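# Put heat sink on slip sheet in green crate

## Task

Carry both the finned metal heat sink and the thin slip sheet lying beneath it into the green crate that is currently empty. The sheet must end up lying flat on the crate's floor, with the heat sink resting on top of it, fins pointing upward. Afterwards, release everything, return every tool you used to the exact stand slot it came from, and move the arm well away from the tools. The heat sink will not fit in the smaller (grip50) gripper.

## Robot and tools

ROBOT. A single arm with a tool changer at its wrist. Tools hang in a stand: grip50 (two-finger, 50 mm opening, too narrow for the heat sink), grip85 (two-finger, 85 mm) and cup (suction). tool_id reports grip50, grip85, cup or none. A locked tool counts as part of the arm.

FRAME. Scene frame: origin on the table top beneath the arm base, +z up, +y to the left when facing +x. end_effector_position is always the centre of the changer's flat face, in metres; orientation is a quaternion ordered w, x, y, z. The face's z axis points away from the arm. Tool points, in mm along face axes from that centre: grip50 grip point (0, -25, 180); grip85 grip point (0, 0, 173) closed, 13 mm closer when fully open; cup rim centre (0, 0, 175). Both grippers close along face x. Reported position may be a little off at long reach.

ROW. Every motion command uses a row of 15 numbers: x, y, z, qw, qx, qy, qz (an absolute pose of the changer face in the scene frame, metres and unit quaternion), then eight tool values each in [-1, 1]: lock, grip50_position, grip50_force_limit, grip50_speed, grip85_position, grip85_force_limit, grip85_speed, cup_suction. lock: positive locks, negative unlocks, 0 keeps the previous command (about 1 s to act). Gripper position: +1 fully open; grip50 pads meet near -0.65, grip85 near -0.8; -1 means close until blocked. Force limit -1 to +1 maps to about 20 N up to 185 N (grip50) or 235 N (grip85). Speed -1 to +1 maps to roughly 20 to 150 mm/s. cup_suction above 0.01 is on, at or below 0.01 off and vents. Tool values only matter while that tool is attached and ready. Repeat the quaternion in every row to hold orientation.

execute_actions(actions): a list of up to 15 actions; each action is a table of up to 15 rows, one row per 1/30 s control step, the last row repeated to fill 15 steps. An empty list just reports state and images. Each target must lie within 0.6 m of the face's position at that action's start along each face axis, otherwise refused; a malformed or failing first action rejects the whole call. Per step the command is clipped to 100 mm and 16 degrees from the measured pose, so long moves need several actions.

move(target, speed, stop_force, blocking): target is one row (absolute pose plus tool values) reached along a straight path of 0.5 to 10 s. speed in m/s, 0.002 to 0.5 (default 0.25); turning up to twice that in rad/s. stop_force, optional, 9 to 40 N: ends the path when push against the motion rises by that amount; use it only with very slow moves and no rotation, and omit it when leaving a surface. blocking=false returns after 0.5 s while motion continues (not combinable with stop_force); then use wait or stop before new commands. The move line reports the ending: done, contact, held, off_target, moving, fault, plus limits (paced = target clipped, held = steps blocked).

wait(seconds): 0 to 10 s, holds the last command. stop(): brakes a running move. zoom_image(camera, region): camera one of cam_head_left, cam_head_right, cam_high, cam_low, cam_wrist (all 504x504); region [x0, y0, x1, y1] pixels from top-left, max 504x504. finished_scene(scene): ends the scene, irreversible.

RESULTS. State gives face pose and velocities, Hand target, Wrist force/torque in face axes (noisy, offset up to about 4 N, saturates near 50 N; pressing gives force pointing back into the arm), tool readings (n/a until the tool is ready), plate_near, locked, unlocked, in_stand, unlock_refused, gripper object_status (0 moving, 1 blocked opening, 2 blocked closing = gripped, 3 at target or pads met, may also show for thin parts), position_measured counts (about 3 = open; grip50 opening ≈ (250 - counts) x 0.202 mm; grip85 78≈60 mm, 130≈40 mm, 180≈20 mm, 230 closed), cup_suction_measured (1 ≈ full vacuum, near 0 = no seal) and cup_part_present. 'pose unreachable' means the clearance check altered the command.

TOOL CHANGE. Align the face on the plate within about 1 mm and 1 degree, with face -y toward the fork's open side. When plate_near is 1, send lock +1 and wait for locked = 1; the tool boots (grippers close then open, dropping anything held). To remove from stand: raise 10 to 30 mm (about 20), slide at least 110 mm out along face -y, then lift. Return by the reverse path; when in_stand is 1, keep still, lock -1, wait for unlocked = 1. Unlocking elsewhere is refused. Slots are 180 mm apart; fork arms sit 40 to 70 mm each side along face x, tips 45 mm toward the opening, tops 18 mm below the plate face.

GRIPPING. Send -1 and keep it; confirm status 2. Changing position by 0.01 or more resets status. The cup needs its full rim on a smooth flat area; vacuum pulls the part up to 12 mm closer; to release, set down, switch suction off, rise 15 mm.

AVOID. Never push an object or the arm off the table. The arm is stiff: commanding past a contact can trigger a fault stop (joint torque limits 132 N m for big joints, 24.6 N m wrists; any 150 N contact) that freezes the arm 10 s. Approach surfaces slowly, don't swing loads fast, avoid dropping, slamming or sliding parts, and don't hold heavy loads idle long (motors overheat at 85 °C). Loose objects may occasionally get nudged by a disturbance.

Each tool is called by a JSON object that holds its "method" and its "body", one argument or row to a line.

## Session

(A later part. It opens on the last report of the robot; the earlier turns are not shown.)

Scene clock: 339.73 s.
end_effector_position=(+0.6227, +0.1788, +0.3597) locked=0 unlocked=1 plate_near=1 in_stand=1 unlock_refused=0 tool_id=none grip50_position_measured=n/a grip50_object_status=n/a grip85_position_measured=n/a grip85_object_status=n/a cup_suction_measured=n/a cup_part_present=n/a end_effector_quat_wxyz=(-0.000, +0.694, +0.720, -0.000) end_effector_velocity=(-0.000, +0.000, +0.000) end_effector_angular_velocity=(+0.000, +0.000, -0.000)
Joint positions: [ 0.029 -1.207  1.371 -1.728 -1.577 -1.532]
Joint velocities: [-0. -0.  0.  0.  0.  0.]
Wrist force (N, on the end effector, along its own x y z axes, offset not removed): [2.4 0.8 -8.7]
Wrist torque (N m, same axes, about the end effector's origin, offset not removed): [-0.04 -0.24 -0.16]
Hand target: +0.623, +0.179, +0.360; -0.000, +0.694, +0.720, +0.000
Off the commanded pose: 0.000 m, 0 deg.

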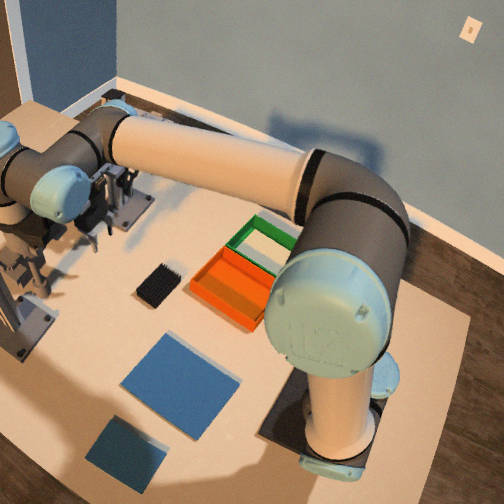

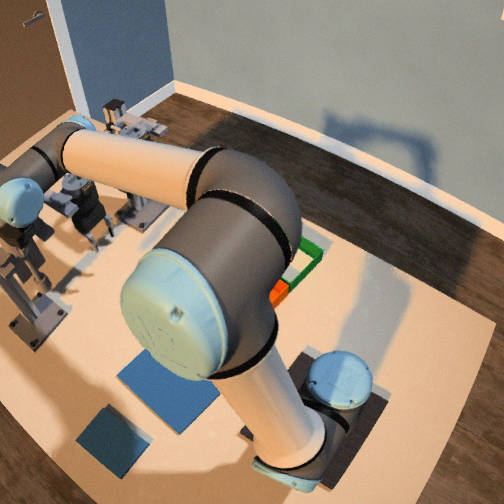

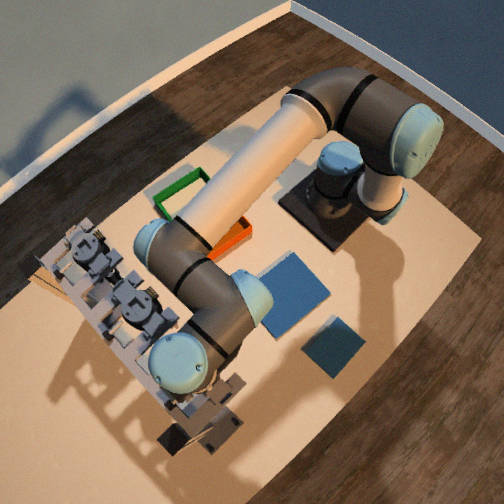

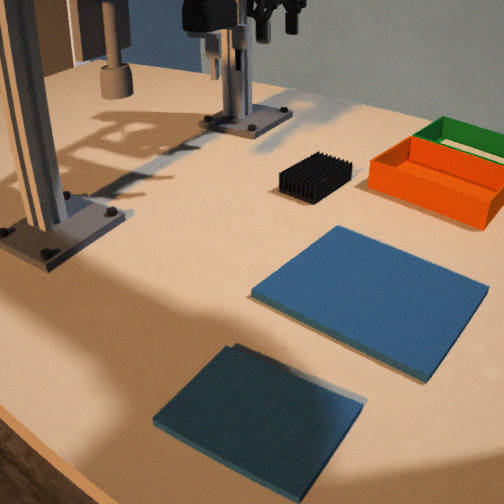

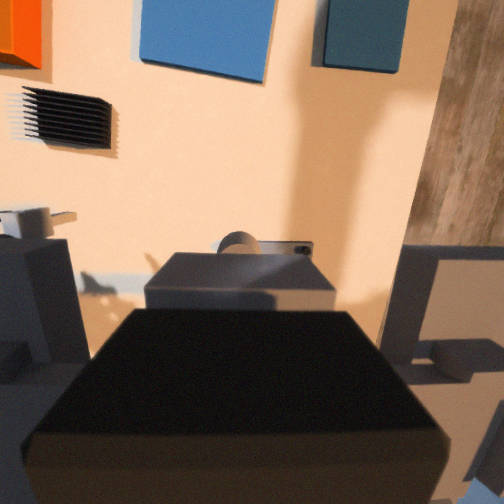

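{"method": "move", "body": {
  "target": [0.6227,0.1788,0.395,0,0.6935,0.7204,0,0,0,0,0,0.7,-0.3,0,0],
  "speed": 0.04
}}

{"method": "move", "body": {
  "target": [0.641,-0.181,0.395,0,0.6935,0.7204,0,0,0,0,0,0.7,-0.3,0,0],
  "speed": 0.25
}}

{"method": "move", "body": {
  "target": [0.641,-0.181,0.374,0,0.6935,0.7204,0,0,0,0,0,0.7,-0.3,0,0],
  "speed": 0.03
}}

{"method": "move", "body": {
  "target": [0.641,-0.181,0.3597,0,0.6935,0.7204,0,0,0,0,0,0.7,-0.3,0,0],
  "speed": 0.005,
  "stop_force": 12
}}

Scene clock: 346.93 s.
end_effector_position=(+0.6228, +0.1788, +0.3948) locked=0 unlocked=1 plate_near=0 in_stand=0 unlock_refused=0 tool_id=none grip50_position_measured=n/a grip50_object_status=n/a grip85_position_measured=n/a grip85_object_status=n/a cup_suction_measured=n/a cup_part_present=n/a end_effector_quat_wxyz=(+0.000, +0.694, +0.720, +0.000) end_effector_velocity=(+0.000, +0.000, +0.002) end_effector_angular_velocity=(+0.000, +0.001, -0.001)
Joint positions: [ 0.029 -1.216  1.293 -1.641 -1.577 -1.532]
Joint velocities: [ 0.     0.    -0.005  0.005  0.     0.001]
Wrist force (N, on the end effector, along its own x y z axes, offset not removed): [0.9 -0.7 -4.6]
Wrist torque (N m, same axes, about the end effector's origin, offset not removed): [0.09 0.06 -0.16]
Hand target: +0.623, +0.179, +0.395; +0.000, +0.694, +0.720, +0.000
Off the commanded pose: 0.000 m, 0 deg.
move: done

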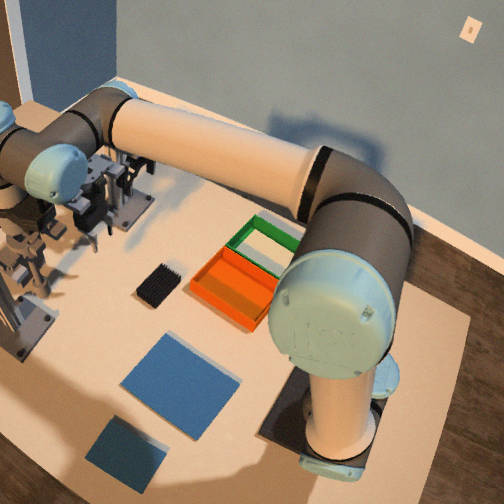

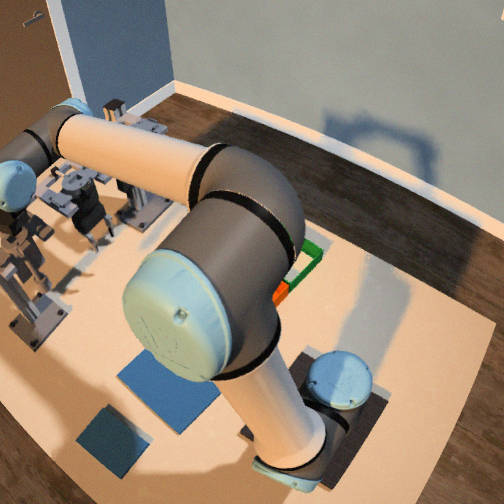

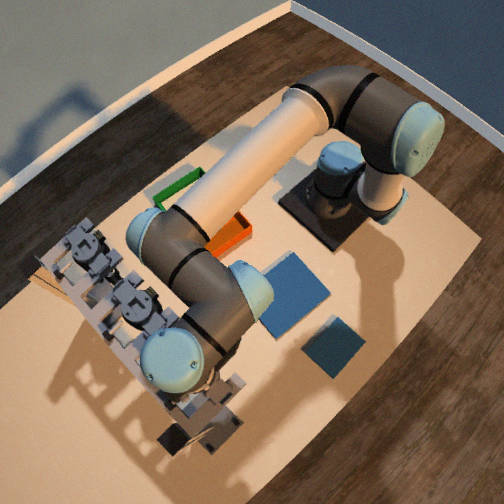

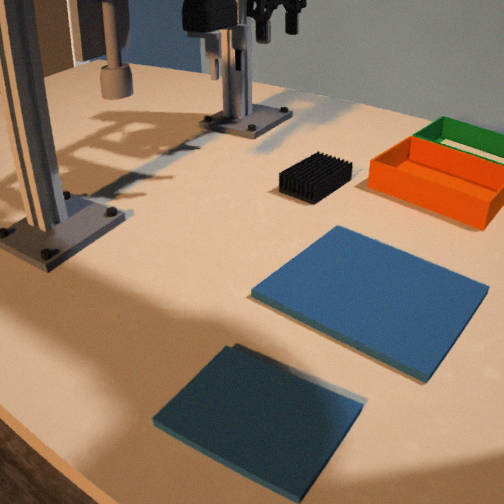

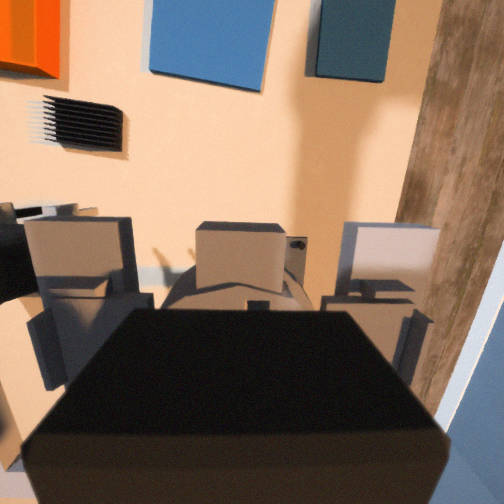

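Scene clock: 348.97 s.
end_effector_position=(+0.6408, -0.1808, +0.3950) locked=0 unlocked=1 plate_near=0 in_stand=0 unlock_refused=0 tool_id=none grip50_position_measured=n/a grip50_object_status=n/a grip85_position_measured=n/a grip85_object_status=n/a cup_suction_measured=n/a cup_part_present=n/a end_effector_quat_wxyz=(-0.000, +0.694, +0.720, +0.000) end_effector_velocity=(+0.001, -0.002, +0.000) end_effector_angular_velocity=(-0.000, -0.000, +0.000)
Joint positions: [-0.518 -1.176  1.232 -1.624 -1.579 -2.079]
Joint velocities: [-0.003  0.003 -0.004  0.001 -0.    -0.003]
Wrist force (N, on the end effector, along its own x y z axes, offset not removed): [-0.6 -0.8 -0.4]
Wrist torque (N m, same axes, about the end effector's origin, offset not removed): [0.13 0.07 -0.22]
Hand target: +0.641, -0.181, +0.395; -0.000, +0.694, +0.720, +0.000
Off the commanded pose: 0.000 m, 0 deg.
move: done

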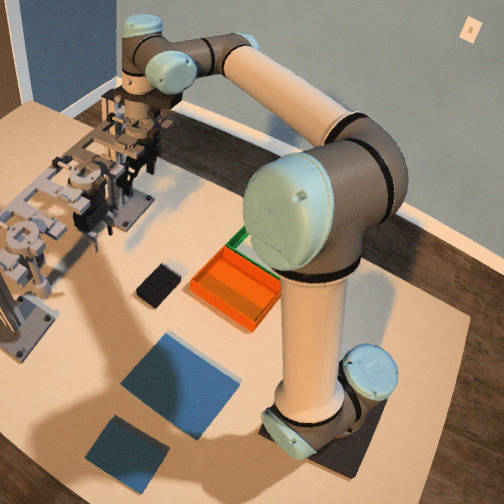

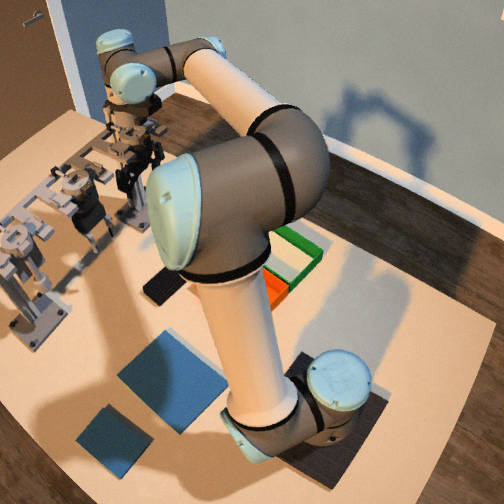

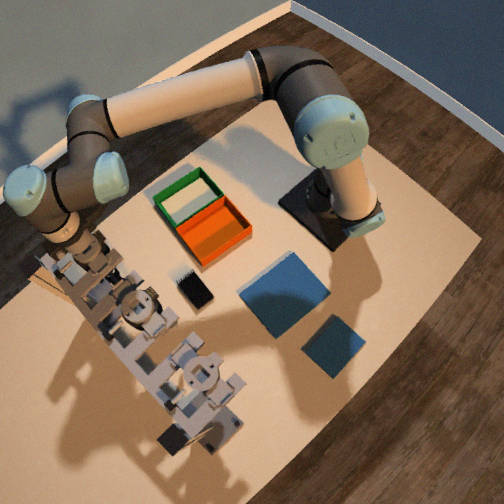

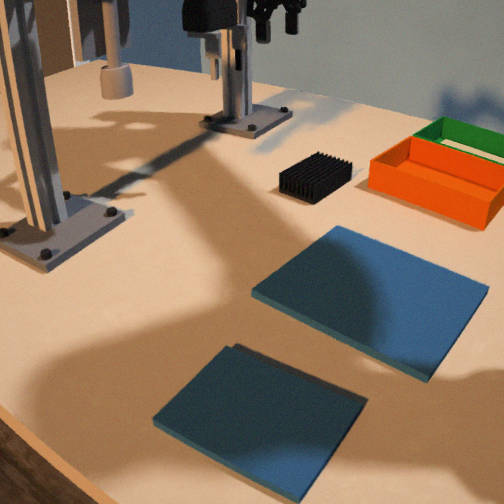

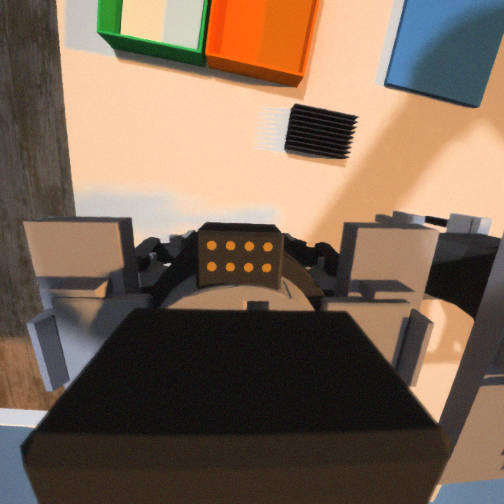

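Scene clock: 350.00 s.
end_effector_position=(+0.6410, -0.1810, +0.3742) locked=0 unlocked=1 plate_near=0 in_stand=0 unlock_refused=0 tool_id=none grip50_position_measured=n/a grip50_object_status=n/a grip85_position_measured=n/a grip85_object_status=n/a cup_suction_measured=n/a cup_part_present=n/a end_effector_quat_wxyz=(-0.000, +0.694, +0.720, -0.000) end_effector_velocity=(+0.000, +0.000, -0.002) end_effector_angular_velocity=(+0.001, -0.000, -0.000)
Joint positions: [-0.518 -1.172  1.279 -1.676 -1.579 -2.079]
Joint velocities: [-0.     0.     0.004 -0.005  0.001  0.   ]
Wrist force (N, on the end effector, along its own x y z axes, offset not removed): [-0.7 0.7 -2.8]
Wrist torque (N m, same axes, about the end effector's origin, offset not removed): [0.09 0.16 -0.23]
Hand target: +0.641, -0.181, +0.374; -0.000, +0.694, +0.720, -0.000
Off the commanded pose: 0.000 m, 0 deg.
move: done

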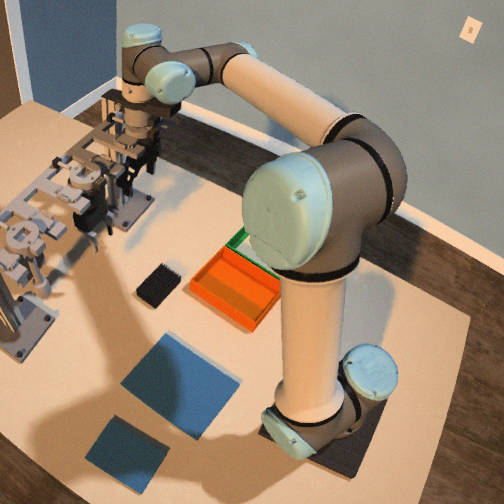

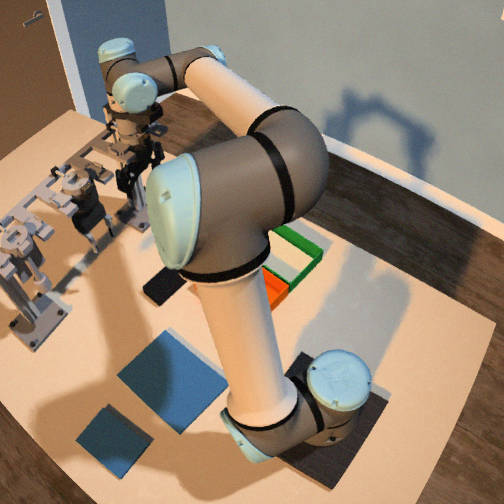

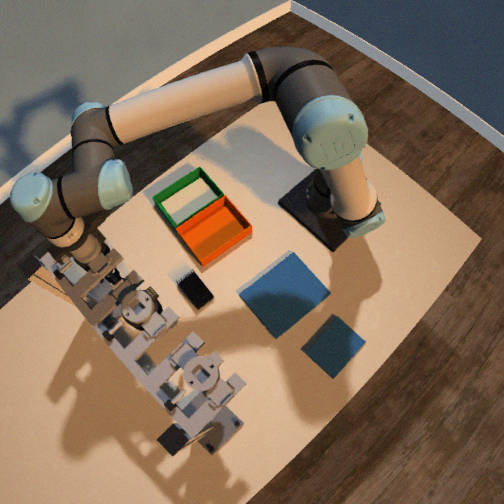

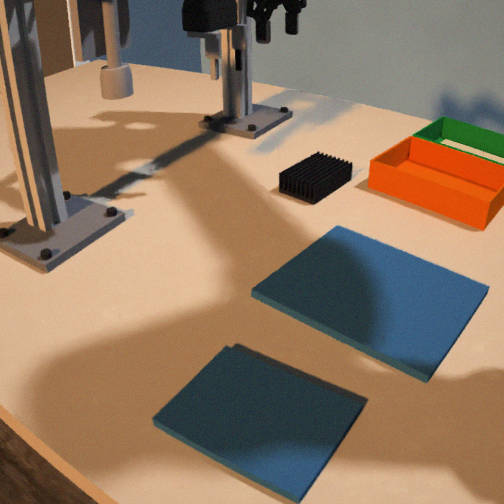

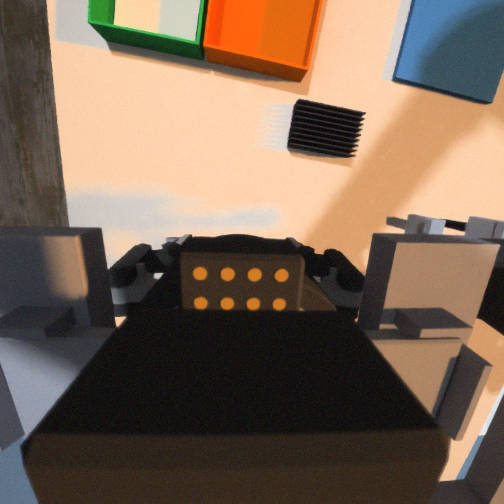

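Scene clock: 353.13 s.
end_effector_position=(+0.6410, -0.1810, +0.3598) locked=0 unlocked=1 plate_near=1 in_stand=1 unlock_refused=0 tool_id=none grip50_position_measured=n/a grip50_object_status=n/a grip85_position_measured=n/a grip85_object_status=n/a cup_suction_measured=n/a cup_part_present=n/a end_effector_quat_wxyz=(+0.000, +0.694, +0.720, +0.000) end_effector_velocity=(+0.000, +0.000, -0.001) end_effector_angular_velocity=(-0.000, -0.001, -0.000)
Joint positions: [-0.518 -1.167  1.31  -1.711 -1.579 -2.079]
Joint velocities: [ 0.     0.     0.002 -0.003  0.     0.   ]
Wrist force (N, on the end effector, along its own x y z axes, offset not removed): [0.3 -0.3 -3.3]
Wrist torque (N m, same axes, about the end effector's origin, offset not removed): [0.04 0.08 -0.23]
Hand target: +0.641, -0.181, +0.360; -0.000, +0.694, +0.720, -0.000
Off the commanded pose: 0.000 m, 0 deg.
move: done

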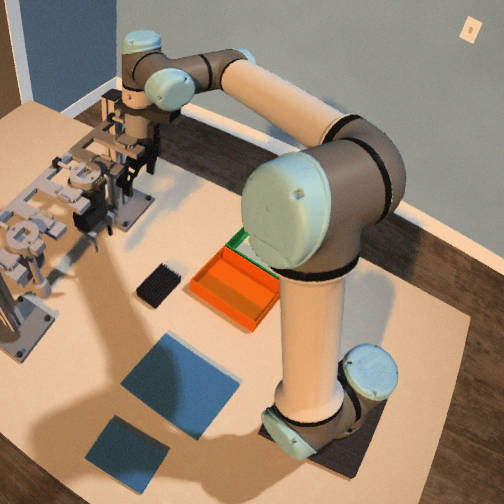

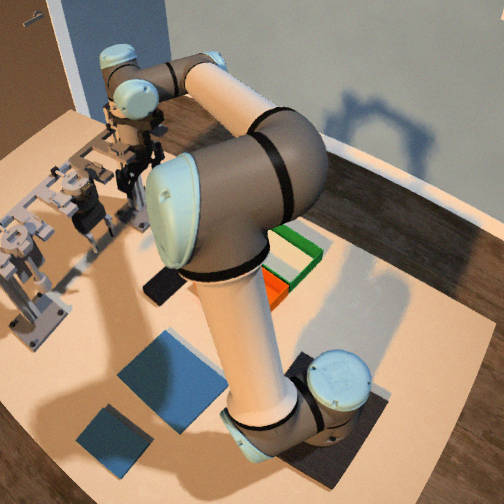

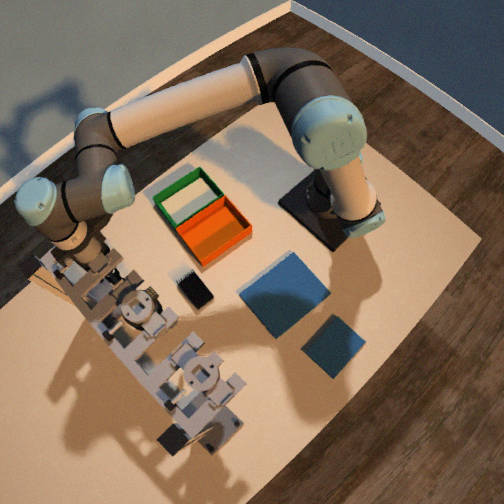

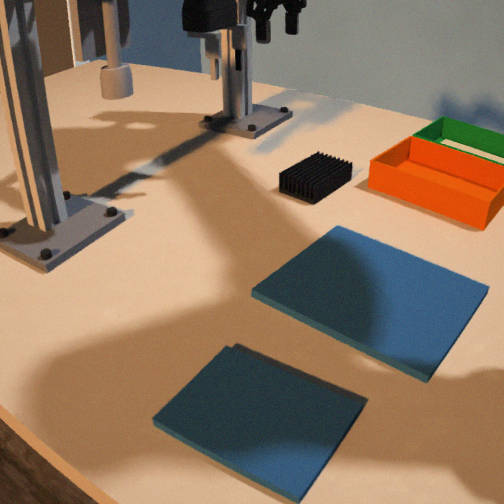

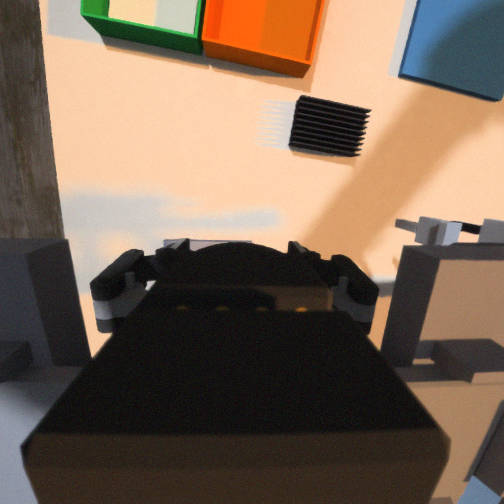

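{"method": "execute_actions", "body": {
  "actions": [
    [[0.641,-0.181,0.3597,0,0.6935,0.7204,0,1,0,0,0,0.7,-0.3,0,0]],
    [[0.641,-0.181,0.3597,0,0.6935,0.7204,0,1,0,0,0,0.7,-0.3,0,0]],
    [[0.641,-0.181,0.3597,0,0.6935,0.7204,0,1,0,0,0,0.7,-0.3,0,0]]
  ]
}}

{"method": "move", "body": {
  "target": [0.641,-0.181,0.38,0,0.6935,0.7204,0,0,0,0,0,0.7,-0.3,0,0],
  "speed": 0.03
}}

{"method": "move", "body": {
  "target": [0.47,-0.188,0.38,0,0.6935,0.7204,0,0,0,0,0,0.7,-0.3,0,0],
  "speed": 0.1
}}

{"method": "move", "body": {
  "target": [0.45,-0.08,0.30,0,0.9976,-0.0698,0,0,0,0,0,0.7,-0.3,0,0],
  "speed": 0.4
}}

{"method": "move", "body": {
  "target": [0.501,-0.052,0.24,0,0.9976,-0.0698,0,0,0,0,0,0.7,-0.3,0,0],
  "speed": 0.1
}}

Scene clock: 364.43 s.
end_effector_position=(+0.6410, -0.1810, +0.3597) locked=1 unlocked=0 plate_near=1 in_stand=1 unlock_refused=0 tool_id=grip85 grip50_position_measured=n/a grip50_object_status=n/a grip85_position_measured=n/a grip85_object_status=n/a cup_suction_measured=n/a cup_part_present=n/a end_effector_quat_wxyz=(+0.000, +0.694, +0.720, -0.000) end_effector_velocity=(-0.000, +0.000, +0.000) end_effector_angular_velocity=(+0.000, +0.000, +0.000)
Joint positions: [-0.518 -1.167  1.31  -1.711 -1.579 -2.079]
Joint velocities: [ 0. -0.  0.  0.  0. -0.]
Wrist force (N, on the end effector, along its own x y z axes, offset not removed): [1.1 0.3 -22.2]
Wrist torque (N m, same axes, about the end effector's origin, offset not removed): [-0.16 -1.04 -0.28]
Hand target: +0.641, -0.181, +0.360; -0.000, +0.694, +0.720, -0.000
Off the commanded pose: 0.000 m, 0 deg.

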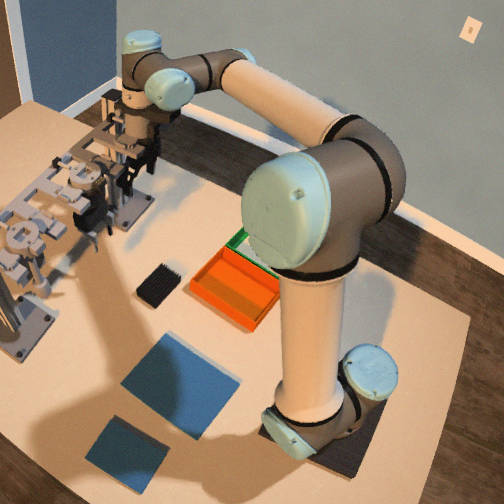

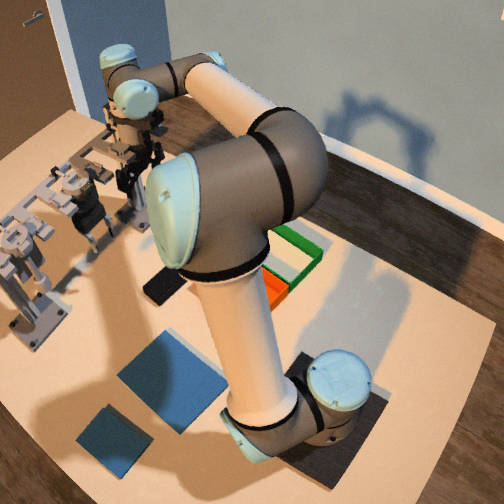

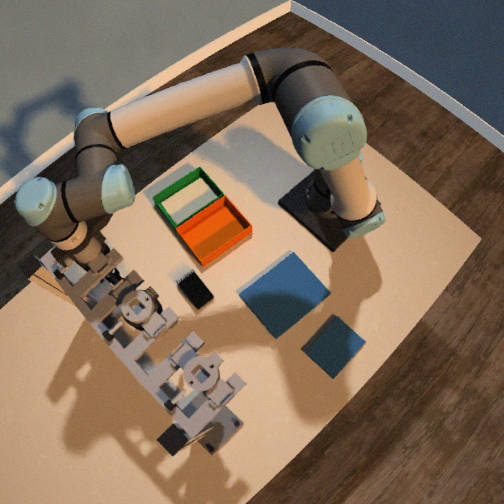

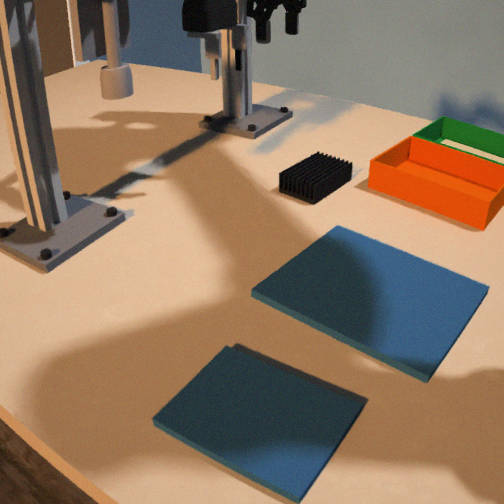

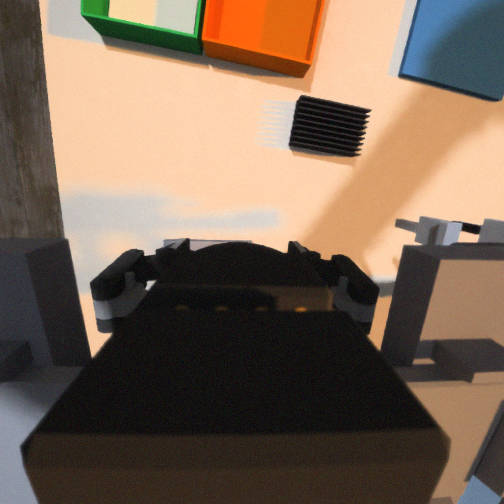

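Scene clock: 365.43 s.
end_effector_position=(+0.6410, -0.1810, +0.3798) locked=1 unlocked=0 plate_near=1 in_stand=0 unlock_refused=0 tool_id=grip85 grip50_position_measured=n/a grip50_object_status=n/a grip85_position_measured=n/a grip85_object_status=n/a cup_suction_measured=n/a cup_part_present=n/a end_effector_quat_wxyz=(+0.000, +0.694, +0.720, +0.000) end_effector_velocity=(+0.000, +0.000, +0.002) end_effector_angular_velocity=(+0.001, -0.000, +0.000)
Joint positions: [-0.518 -1.173  1.266 -1.662 -1.579 -2.079]
Joint velocities: [ 0.    -0.    -0.005  0.005  0.001 -0.   ]
Wrist force (N, on the end effector, along its own x y z axes, offset not removed): [-0.7 -0.5 -1.2]
Wrist torque (N m, same axes, about the end effector's origin, offset not removed): [0.09 -0.07 -0.23]
Hand target: +0.641, -0.181, +0.380; +0.000, +0.694, +0.720, +0.000
Off the commanded pose: 0.000 m, 0 deg.
move: done

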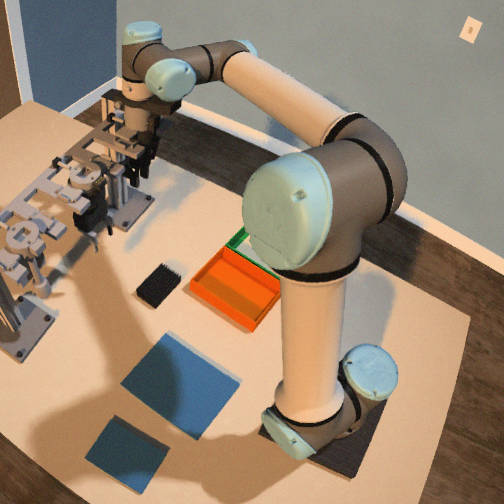

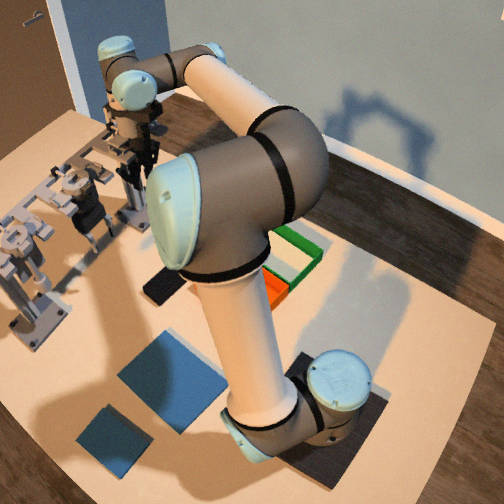

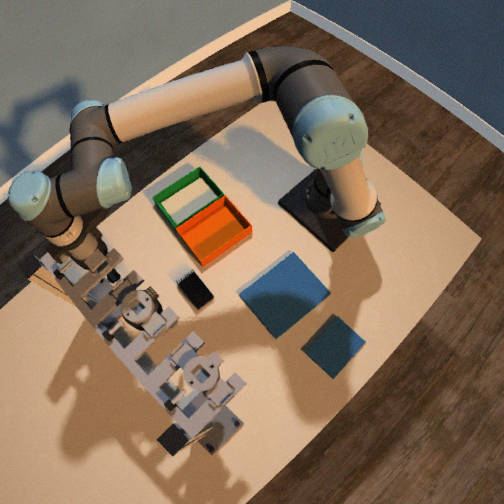

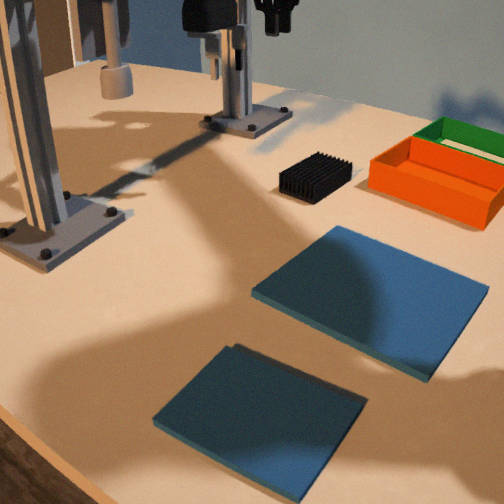

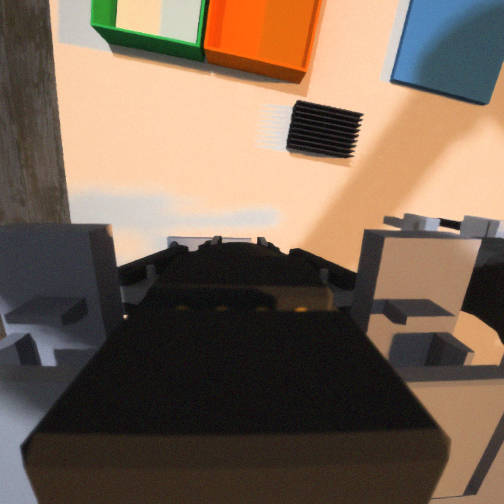

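Scene clock: 368.10 s.
end_effector_position=(+0.4700, -0.1879, +0.3801) locked=1 unlocked=0 plate_near=1 in_stand=0 unlock_refused=0 tool_id=grip85 grip50_position_measured=n/a grip50_object_status=n/a grip85_position_measured=41 grip85_object_status=3 cup_suction_measured=n/a cup_part_present=n/a end_effector_quat_wxyz=(-0.000, +0.694, +0.720, +0.000) end_effector_velocity=(-0.000, -0.000, -0.000) end_effector_angular_velocity=(+0.000, +0.001, +0.000)
Joint positions: [-0.685 -1.561  1.736 -1.745 -1.579 -2.246]
Joint velocities: [-0.     0.001  0.     0.    -0.    -0.   ]
Wrist force (N, on the end effector, along its own x y z axes, offset not removed): [-0.1 0.1 -2.4]
Wrist torque (N m, same axes, about the end effector's origin, offset not removed): [0.08 0.07 -0.16]
Hand target: +0.470, -0.188, +0.380; -0.000, +0.694, +0.720, +0.000
Off the commanded pose: 0.000 m, 0 deg.
move: done

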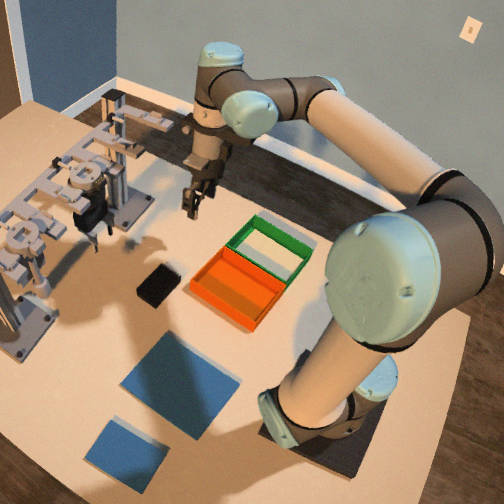

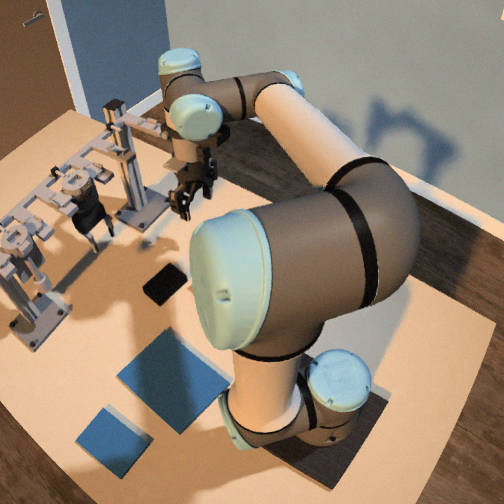

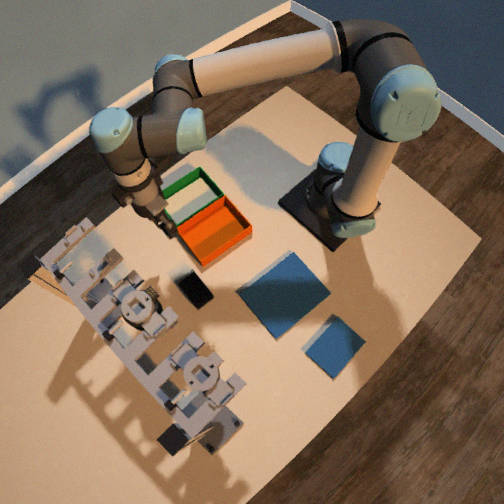

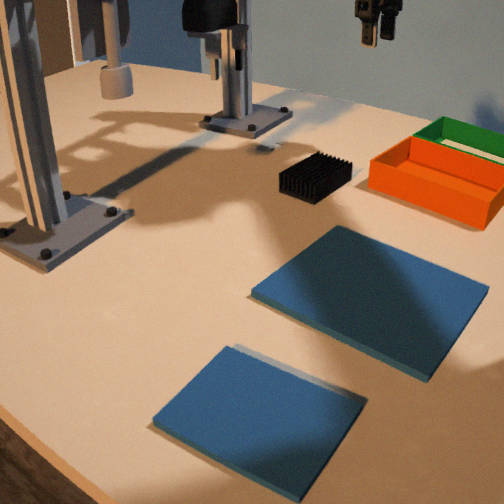

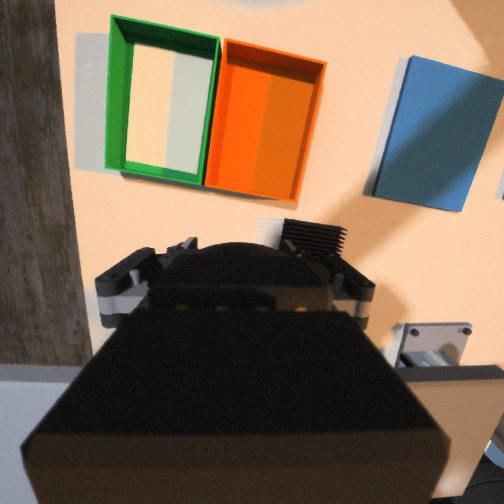

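Scene clock: 370.90 s.
end_effector_position=(+0.4499, -0.0800, +0.3001) locked=1 unlocked=0 plate_near=1 in_stand=0 unlock_refused=0 tool_id=grip85 grip50_position_measured=n/a grip50_object_status=n/a grip85_position_measured=41 grip85_object_status=3 cup_suction_measured=n/a cup_part_present=n/a end_effector_quat_wxyz=(+0.000, +0.998, -0.069, -0.000) end_effector_velocity=(-0.000, +0.000, -0.001) end_effector_angular_velocity=(-0.001, +0.001, -0.010)
Joint positions: [-0.511 -1.626  2.014 -1.956 -1.579 -0.325]
Joint velocities: [ 0.001  0.001  0.001 -0.    -0.001  0.011]
Wrist force (N, on the end effector, along its own x y z axes, offset not removed): [-2.3 -1.3 -0.3]
Wrist torque (N m, same axes, about the end effector's origin, offset not removed): [-0.18 0.10 -0.15]
Hand target: +0.450, -0.080, +0.300; +0.000, +0.998, -0.070, -0.000
Off the commanded pose: 0.000 m, 0 deg.
move: done

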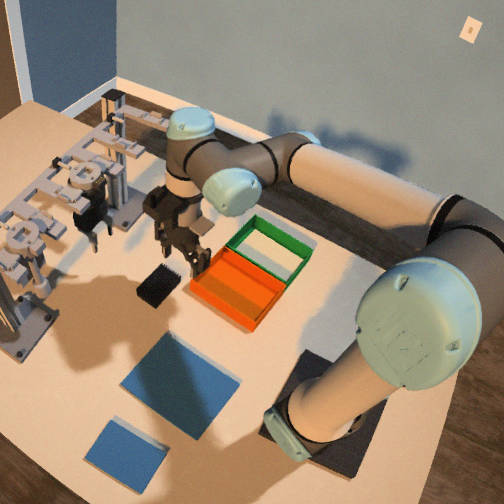

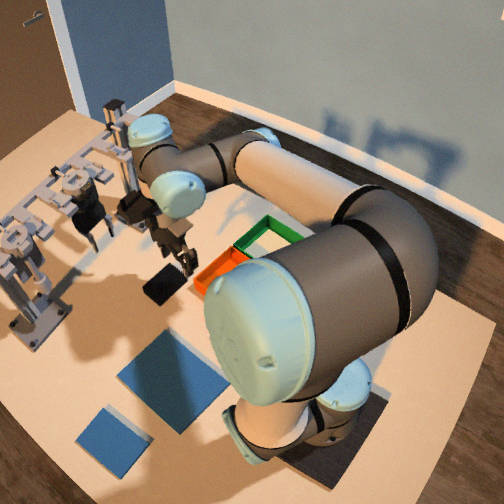

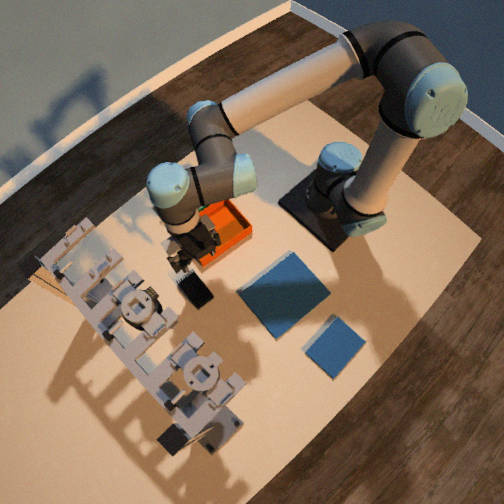

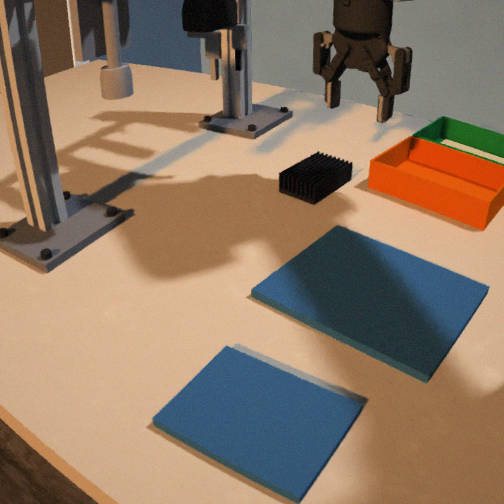

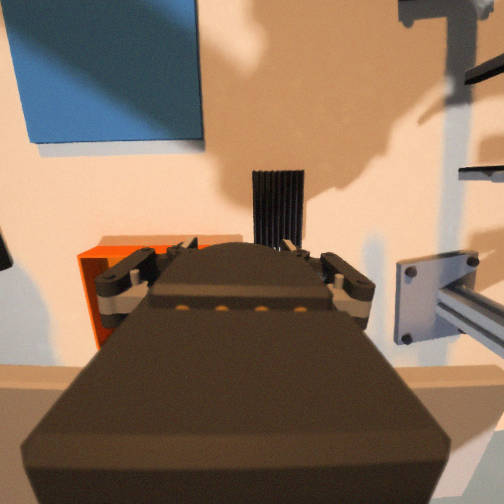

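Scene clock: 372.23 s.
end_effector_position=(+0.5008, -0.0520, +0.2401) locked=1 unlocked=0 plate_near=1 in_stand=0 unlock_refused=0 tool_id=grip85 grip50_position_measured=n/a grip50_object_status=n/a grip85_position_measured=41 grip85_object_status=3 cup_suction_measured=n/a cup_part_present=n/a end_effector_quat_wxyz=(+0.000, +0.998, -0.070, -0.000) end_effector_velocity=(+0.001, +0.000, -0.001) end_effector_angular_velocity=(-0.001, -0.000, +0.000)
Joint positions: [-0.413 -1.443  1.996 -2.12  -1.579 -0.225]
Joint velocities: [ 0.002  0.004 -0.001 -0.003 -0.001  0.002]
Wrist force (N, on the end effector, along its own x y z axes, offset not removed): [-0.2 1.3 -3.2]
Wrist torque (N m, same axes, about the end effector's origin, offset not removed): [0.05 0.07 -0.23]
Hand target: +0.501, -0.052, +0.240; +0.000, +0.998, -0.070, -0.000
Off the commanded pose: 0.000 m, 0 deg.
move: done

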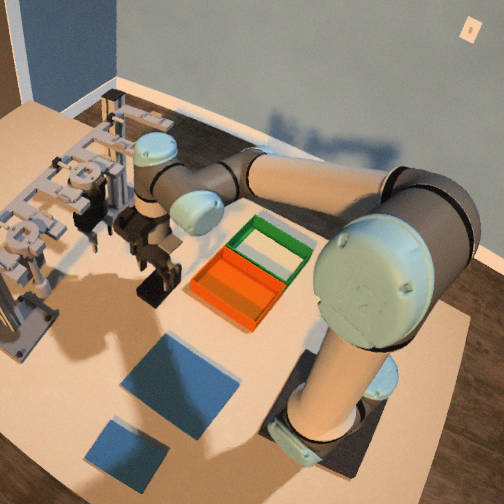

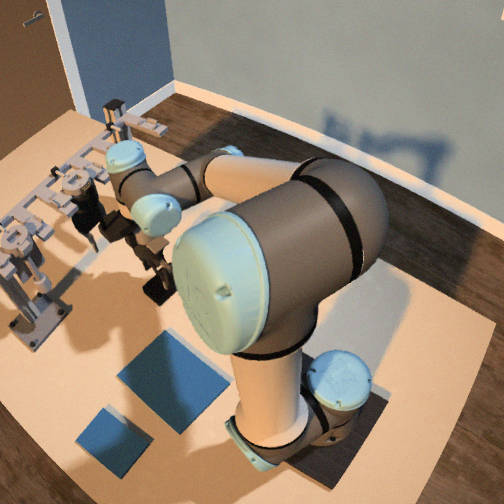

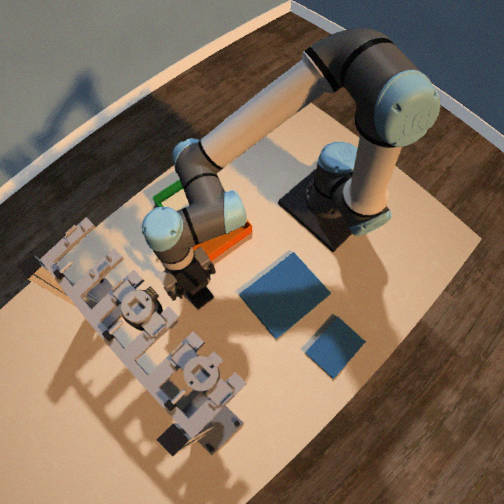

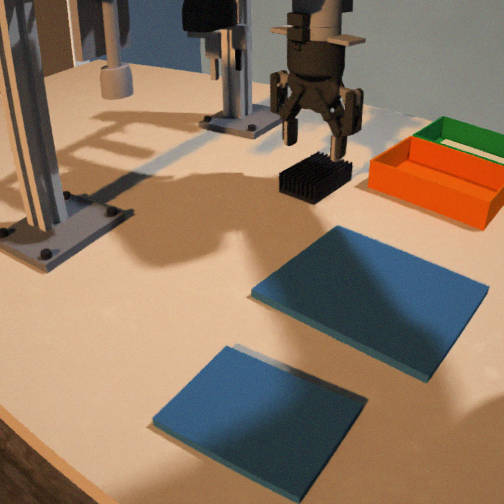

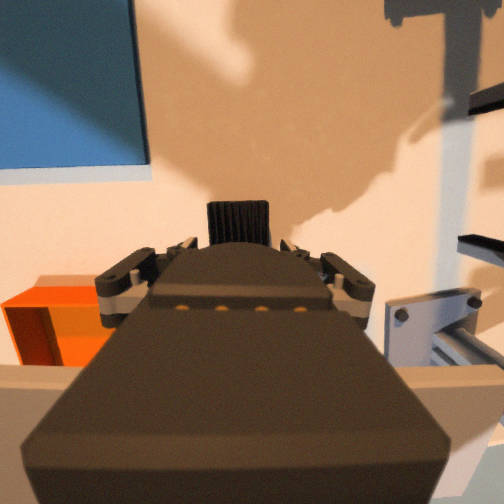

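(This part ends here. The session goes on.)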